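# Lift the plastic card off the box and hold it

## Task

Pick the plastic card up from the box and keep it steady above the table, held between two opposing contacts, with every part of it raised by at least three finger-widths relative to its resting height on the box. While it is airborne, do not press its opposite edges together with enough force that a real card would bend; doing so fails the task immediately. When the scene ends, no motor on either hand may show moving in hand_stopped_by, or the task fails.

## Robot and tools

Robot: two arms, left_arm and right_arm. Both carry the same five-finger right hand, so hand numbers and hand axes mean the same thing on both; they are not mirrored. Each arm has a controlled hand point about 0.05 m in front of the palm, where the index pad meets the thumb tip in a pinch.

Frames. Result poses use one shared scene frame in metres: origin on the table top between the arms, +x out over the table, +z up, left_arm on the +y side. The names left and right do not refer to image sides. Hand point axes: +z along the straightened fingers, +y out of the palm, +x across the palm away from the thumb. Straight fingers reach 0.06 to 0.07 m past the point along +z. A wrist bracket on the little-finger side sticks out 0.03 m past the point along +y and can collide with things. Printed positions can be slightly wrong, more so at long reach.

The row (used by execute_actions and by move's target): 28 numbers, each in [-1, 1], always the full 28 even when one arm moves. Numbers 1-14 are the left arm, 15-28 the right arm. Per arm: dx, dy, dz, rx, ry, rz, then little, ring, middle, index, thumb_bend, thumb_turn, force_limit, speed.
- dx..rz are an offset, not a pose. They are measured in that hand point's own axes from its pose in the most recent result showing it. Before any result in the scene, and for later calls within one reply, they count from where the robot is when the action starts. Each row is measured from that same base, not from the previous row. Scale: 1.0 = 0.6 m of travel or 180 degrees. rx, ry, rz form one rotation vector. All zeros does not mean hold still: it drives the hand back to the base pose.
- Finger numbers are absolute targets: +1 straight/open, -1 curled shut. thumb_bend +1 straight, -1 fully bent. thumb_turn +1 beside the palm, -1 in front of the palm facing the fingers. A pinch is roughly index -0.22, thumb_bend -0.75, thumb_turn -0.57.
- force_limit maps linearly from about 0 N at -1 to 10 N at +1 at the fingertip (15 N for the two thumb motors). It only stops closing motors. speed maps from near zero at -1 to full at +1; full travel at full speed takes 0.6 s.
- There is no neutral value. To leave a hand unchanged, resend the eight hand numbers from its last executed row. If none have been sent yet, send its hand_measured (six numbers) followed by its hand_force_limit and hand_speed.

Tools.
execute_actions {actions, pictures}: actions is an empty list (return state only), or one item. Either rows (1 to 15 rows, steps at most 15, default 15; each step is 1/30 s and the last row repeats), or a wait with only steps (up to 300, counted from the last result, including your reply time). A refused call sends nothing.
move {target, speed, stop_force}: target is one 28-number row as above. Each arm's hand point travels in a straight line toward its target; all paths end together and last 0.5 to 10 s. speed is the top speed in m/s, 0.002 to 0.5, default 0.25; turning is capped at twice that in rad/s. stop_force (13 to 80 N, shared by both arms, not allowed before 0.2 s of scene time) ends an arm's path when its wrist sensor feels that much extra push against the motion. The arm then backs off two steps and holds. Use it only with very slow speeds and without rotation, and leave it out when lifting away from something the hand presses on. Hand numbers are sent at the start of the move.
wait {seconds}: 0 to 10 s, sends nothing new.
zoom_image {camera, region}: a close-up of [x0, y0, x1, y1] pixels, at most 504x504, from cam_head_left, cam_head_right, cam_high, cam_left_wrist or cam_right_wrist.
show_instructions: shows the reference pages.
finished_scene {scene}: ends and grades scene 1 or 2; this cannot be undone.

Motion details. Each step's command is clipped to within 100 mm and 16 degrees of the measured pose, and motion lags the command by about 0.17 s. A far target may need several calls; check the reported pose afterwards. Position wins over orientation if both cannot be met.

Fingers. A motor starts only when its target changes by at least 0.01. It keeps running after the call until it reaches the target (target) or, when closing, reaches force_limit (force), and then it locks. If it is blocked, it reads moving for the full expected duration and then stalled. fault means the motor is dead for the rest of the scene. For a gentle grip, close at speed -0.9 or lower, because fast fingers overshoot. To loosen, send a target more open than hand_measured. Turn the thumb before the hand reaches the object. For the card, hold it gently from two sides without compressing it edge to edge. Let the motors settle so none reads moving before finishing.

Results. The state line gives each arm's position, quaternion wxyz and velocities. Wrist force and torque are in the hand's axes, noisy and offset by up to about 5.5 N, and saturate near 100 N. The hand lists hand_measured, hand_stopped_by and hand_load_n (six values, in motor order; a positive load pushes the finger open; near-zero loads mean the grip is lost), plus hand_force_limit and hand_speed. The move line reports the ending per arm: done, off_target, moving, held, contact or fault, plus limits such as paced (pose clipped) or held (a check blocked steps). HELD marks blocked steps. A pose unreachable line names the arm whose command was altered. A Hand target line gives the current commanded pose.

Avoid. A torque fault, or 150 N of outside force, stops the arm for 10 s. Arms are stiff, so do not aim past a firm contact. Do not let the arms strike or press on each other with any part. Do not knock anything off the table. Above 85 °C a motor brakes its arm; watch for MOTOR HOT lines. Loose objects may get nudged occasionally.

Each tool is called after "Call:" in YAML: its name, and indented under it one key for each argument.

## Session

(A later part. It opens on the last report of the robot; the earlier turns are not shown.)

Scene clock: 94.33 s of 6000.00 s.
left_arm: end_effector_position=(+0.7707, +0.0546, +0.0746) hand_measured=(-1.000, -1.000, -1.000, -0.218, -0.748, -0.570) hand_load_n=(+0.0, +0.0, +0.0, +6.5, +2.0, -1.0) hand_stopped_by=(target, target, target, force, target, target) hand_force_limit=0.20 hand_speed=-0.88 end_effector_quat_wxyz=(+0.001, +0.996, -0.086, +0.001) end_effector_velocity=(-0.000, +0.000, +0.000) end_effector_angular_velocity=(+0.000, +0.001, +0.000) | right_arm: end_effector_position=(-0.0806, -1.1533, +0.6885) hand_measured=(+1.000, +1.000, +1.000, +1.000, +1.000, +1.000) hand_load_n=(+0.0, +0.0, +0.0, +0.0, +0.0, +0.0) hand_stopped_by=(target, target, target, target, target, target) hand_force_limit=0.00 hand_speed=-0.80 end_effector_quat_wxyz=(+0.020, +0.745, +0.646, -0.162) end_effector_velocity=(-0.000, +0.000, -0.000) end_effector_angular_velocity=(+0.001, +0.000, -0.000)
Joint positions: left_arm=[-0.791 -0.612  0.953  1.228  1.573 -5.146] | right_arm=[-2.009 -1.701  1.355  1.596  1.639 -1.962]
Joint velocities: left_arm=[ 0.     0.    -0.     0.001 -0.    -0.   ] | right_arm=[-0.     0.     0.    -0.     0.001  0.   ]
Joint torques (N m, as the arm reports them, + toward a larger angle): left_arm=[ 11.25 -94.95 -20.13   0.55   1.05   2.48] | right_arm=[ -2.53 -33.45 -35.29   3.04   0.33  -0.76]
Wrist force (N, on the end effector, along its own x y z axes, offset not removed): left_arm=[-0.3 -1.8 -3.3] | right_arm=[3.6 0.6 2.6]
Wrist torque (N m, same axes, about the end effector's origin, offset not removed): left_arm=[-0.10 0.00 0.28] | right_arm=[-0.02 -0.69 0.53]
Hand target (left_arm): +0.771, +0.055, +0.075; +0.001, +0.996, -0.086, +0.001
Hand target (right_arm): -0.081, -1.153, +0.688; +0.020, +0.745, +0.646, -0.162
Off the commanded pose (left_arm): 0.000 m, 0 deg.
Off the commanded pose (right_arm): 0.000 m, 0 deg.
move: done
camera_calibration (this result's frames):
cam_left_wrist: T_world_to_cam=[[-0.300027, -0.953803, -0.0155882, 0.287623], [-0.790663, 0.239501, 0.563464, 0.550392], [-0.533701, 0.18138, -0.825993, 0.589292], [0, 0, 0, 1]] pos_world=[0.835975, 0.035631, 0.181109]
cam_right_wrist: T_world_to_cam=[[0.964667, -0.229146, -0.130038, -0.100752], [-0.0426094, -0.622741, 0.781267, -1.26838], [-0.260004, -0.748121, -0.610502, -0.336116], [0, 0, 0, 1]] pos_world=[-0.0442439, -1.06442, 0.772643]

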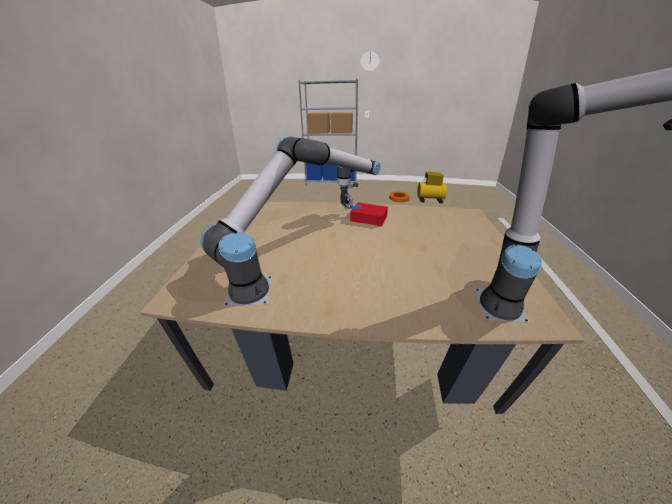

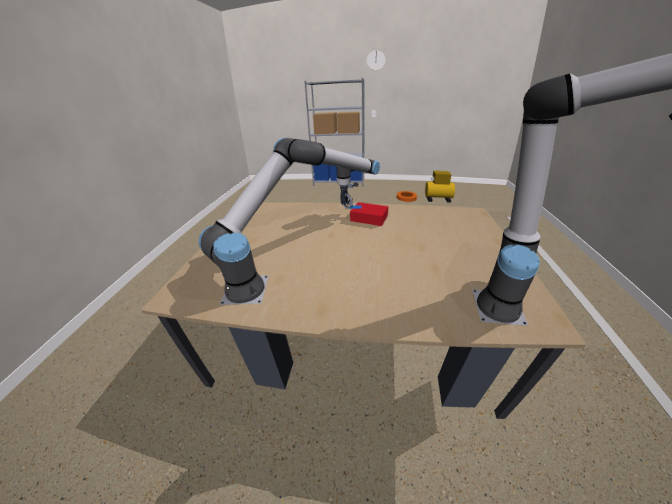

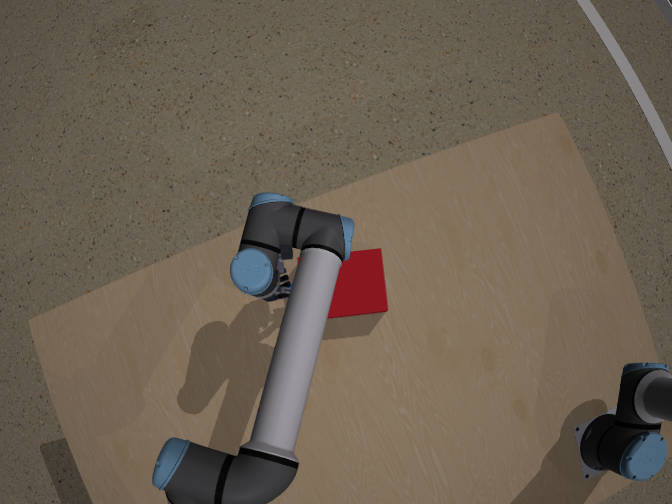

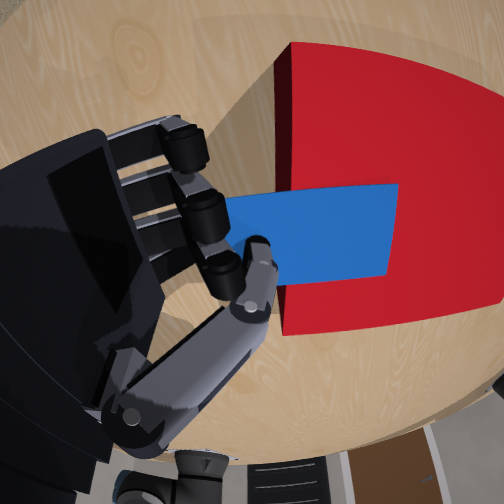

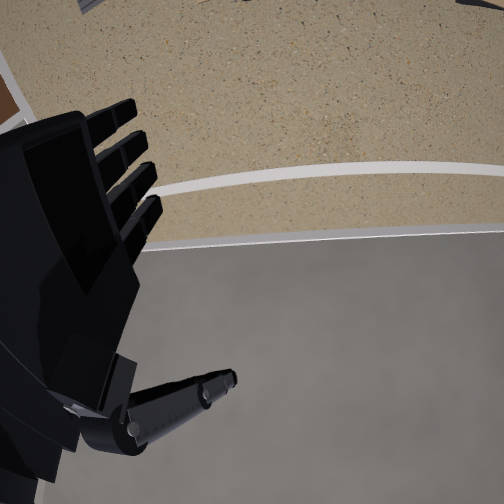

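Call:
move:
  target: [0,0,-0.18,0,0,0,-1,-1,-1,-0.5,-0.75,-0.57,0.2,-0.88, 0,0,0,0,0,0,1,1,1,1,1,1,0,-0.8]
  speed: 0.07

Scene clock: 99.10 s of 6000.00 s.
left_arm: end_effector_position=(+0.7709, +0.0549, +0.1823) hand_measured=(-1.000, -1.000, -1.000, -0.218, -0.748, -0.570) hand_load_n=(+0.0, +0.0, +0.0, +6.0, +2.0, -1.0) hand_stopped_by=(target, target, target, force, target, target) hand_force_limit=0.20 hand_speed=-0.88 end_effector_quat_wxyz=(+0.001, +0.996, -0.086, +0.001) end_effector_velocity=(+0.000, +0.000, +0.002) end_effector_angular_velocity=(-0.000, -0.001, +0.000) | right_arm: end_effector_position=(-0.0806, -1.1533, +0.6885) hand_measured=(+1.000, +1.000, +1.000, +1.000, +1.000, +1.000) hand_load_n=(+0.0, +0.0, +0.0, +0.0, +0.0, +0.0) hand_stopped_by=(target, target, target, target, target, target) hand_force_limit=0.00 hand_speed=-0.80 end_effector_quat_wxyz=(+0.020, +0.745, +0.646, -0.162) end_effector_velocity=(+0.000, +0.000, -0.000) end_effector_angular_velocity=(+0.001, -0.000, +0.001)
Joint positions: left_arm=[-0.791 -0.672  0.869  1.371  1.573 -5.146] | right_arm=[-2.009 -1.701  1.355  1.596  1.639 -1.962]
Joint velocities: left_arm=[ 0.    -0.001 -0.003  0.003 -0.     0.   ] | right_arm=[-0.     0.     0.     0.    -0.    -0.001]
Joint torques (N m, as the arm reports them, + toward a larger angle): left_arm=[  13.28 -124.98  -44.16    7.05   -0.06    2.53] | right_arm=[ -2.66 -33.5  -35.22   3.2    0.34  -0.64]
Wrist force (N, on the end effector, along its own x y z axes, offset not removed): left_arm=[-2.0 1.4 0.9] | right_arm=[-0.8 1.4 0.4]
Wrist torque (N m, same axes, about the end effector's origin, offset not removed): left_arm=[0.36 0.22 0.22] | right_arm=[0.19 0.11 0.27]
Hand target (left_arm): +0.771, +0.055, +0.183; +0.001, +0.996, -0.086, +0.001
Hand target (right_arm): -0.081, -1.153, +0.688; +0.020, +0.745, +0.646, -0.162
Off the commanded pose (left_arm): 0.000 m, 0 deg.
Off the commanded pose (right_arm): 0.000 m, 0 deg.
move: done
camera_calibration (this result's frames):
cam_left_wrist: T_world_to_cam=[[-0.300024, -0.953804, -0.0155856, 0.289624], [-0.790669, 0.239502, 0.563455, 0.489721], [-0.533693, 0.181373, -0.826, 0.678299], [0, 0, 0, 1]] pos_world=[0.836105, 0.0359307, 0.288853]
cam_right_wrist: T_world_to_cam=[[0.964667, -0.229145, -0.130038, -0.100752], [-0.0426093, -0.622741, 0.781267, -1.26838], [-0.260004, -0.748122, -0.610502, -0.336116], [0, 0, 0, 1]] pos_world=[-0.0442438, -1.06442, 0.772643]

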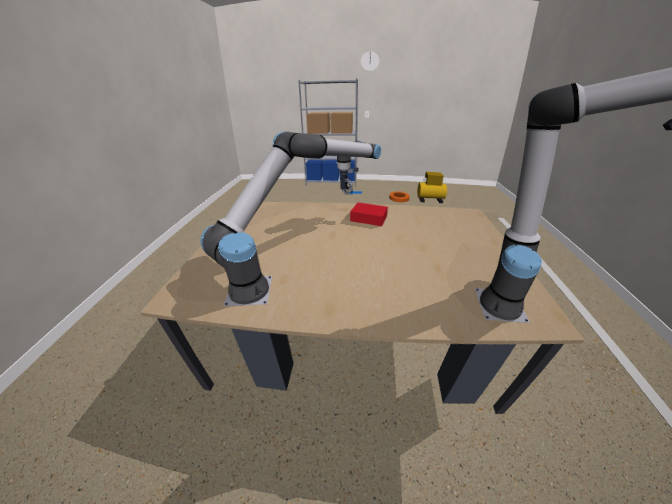

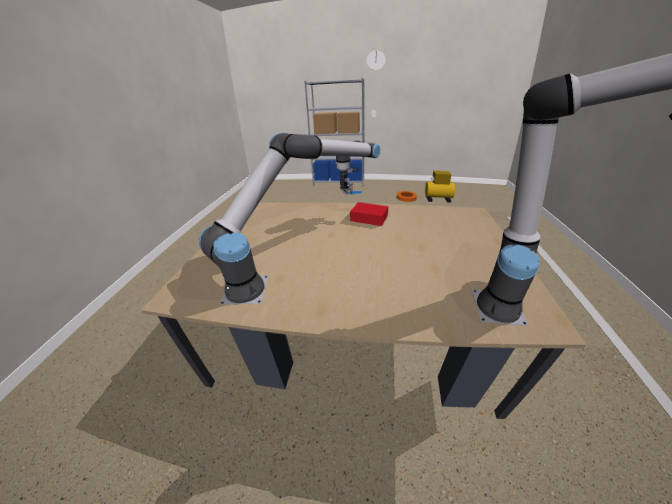

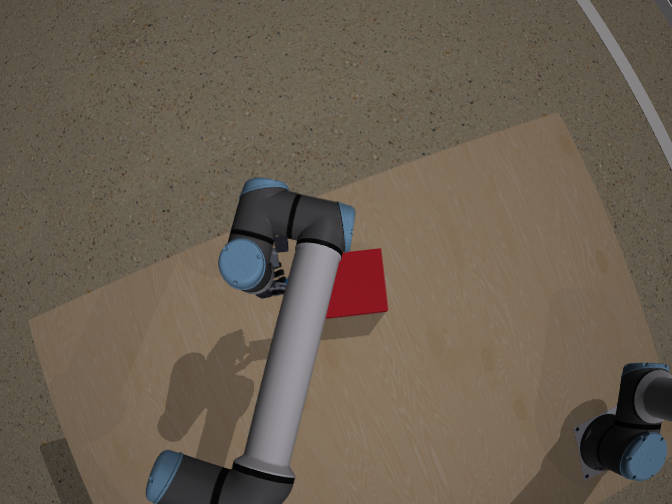

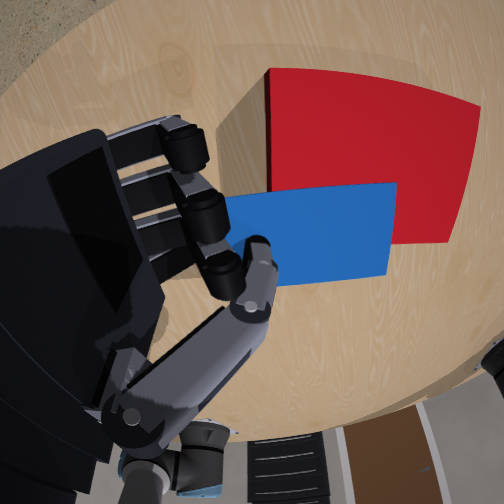

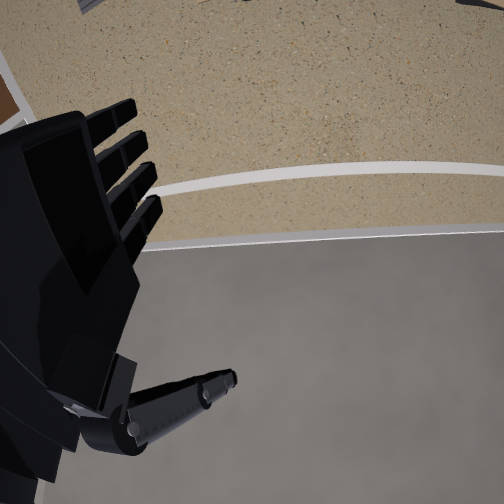

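Call:
finished_scene:
  scene: 2

The scene is finished: the task was done.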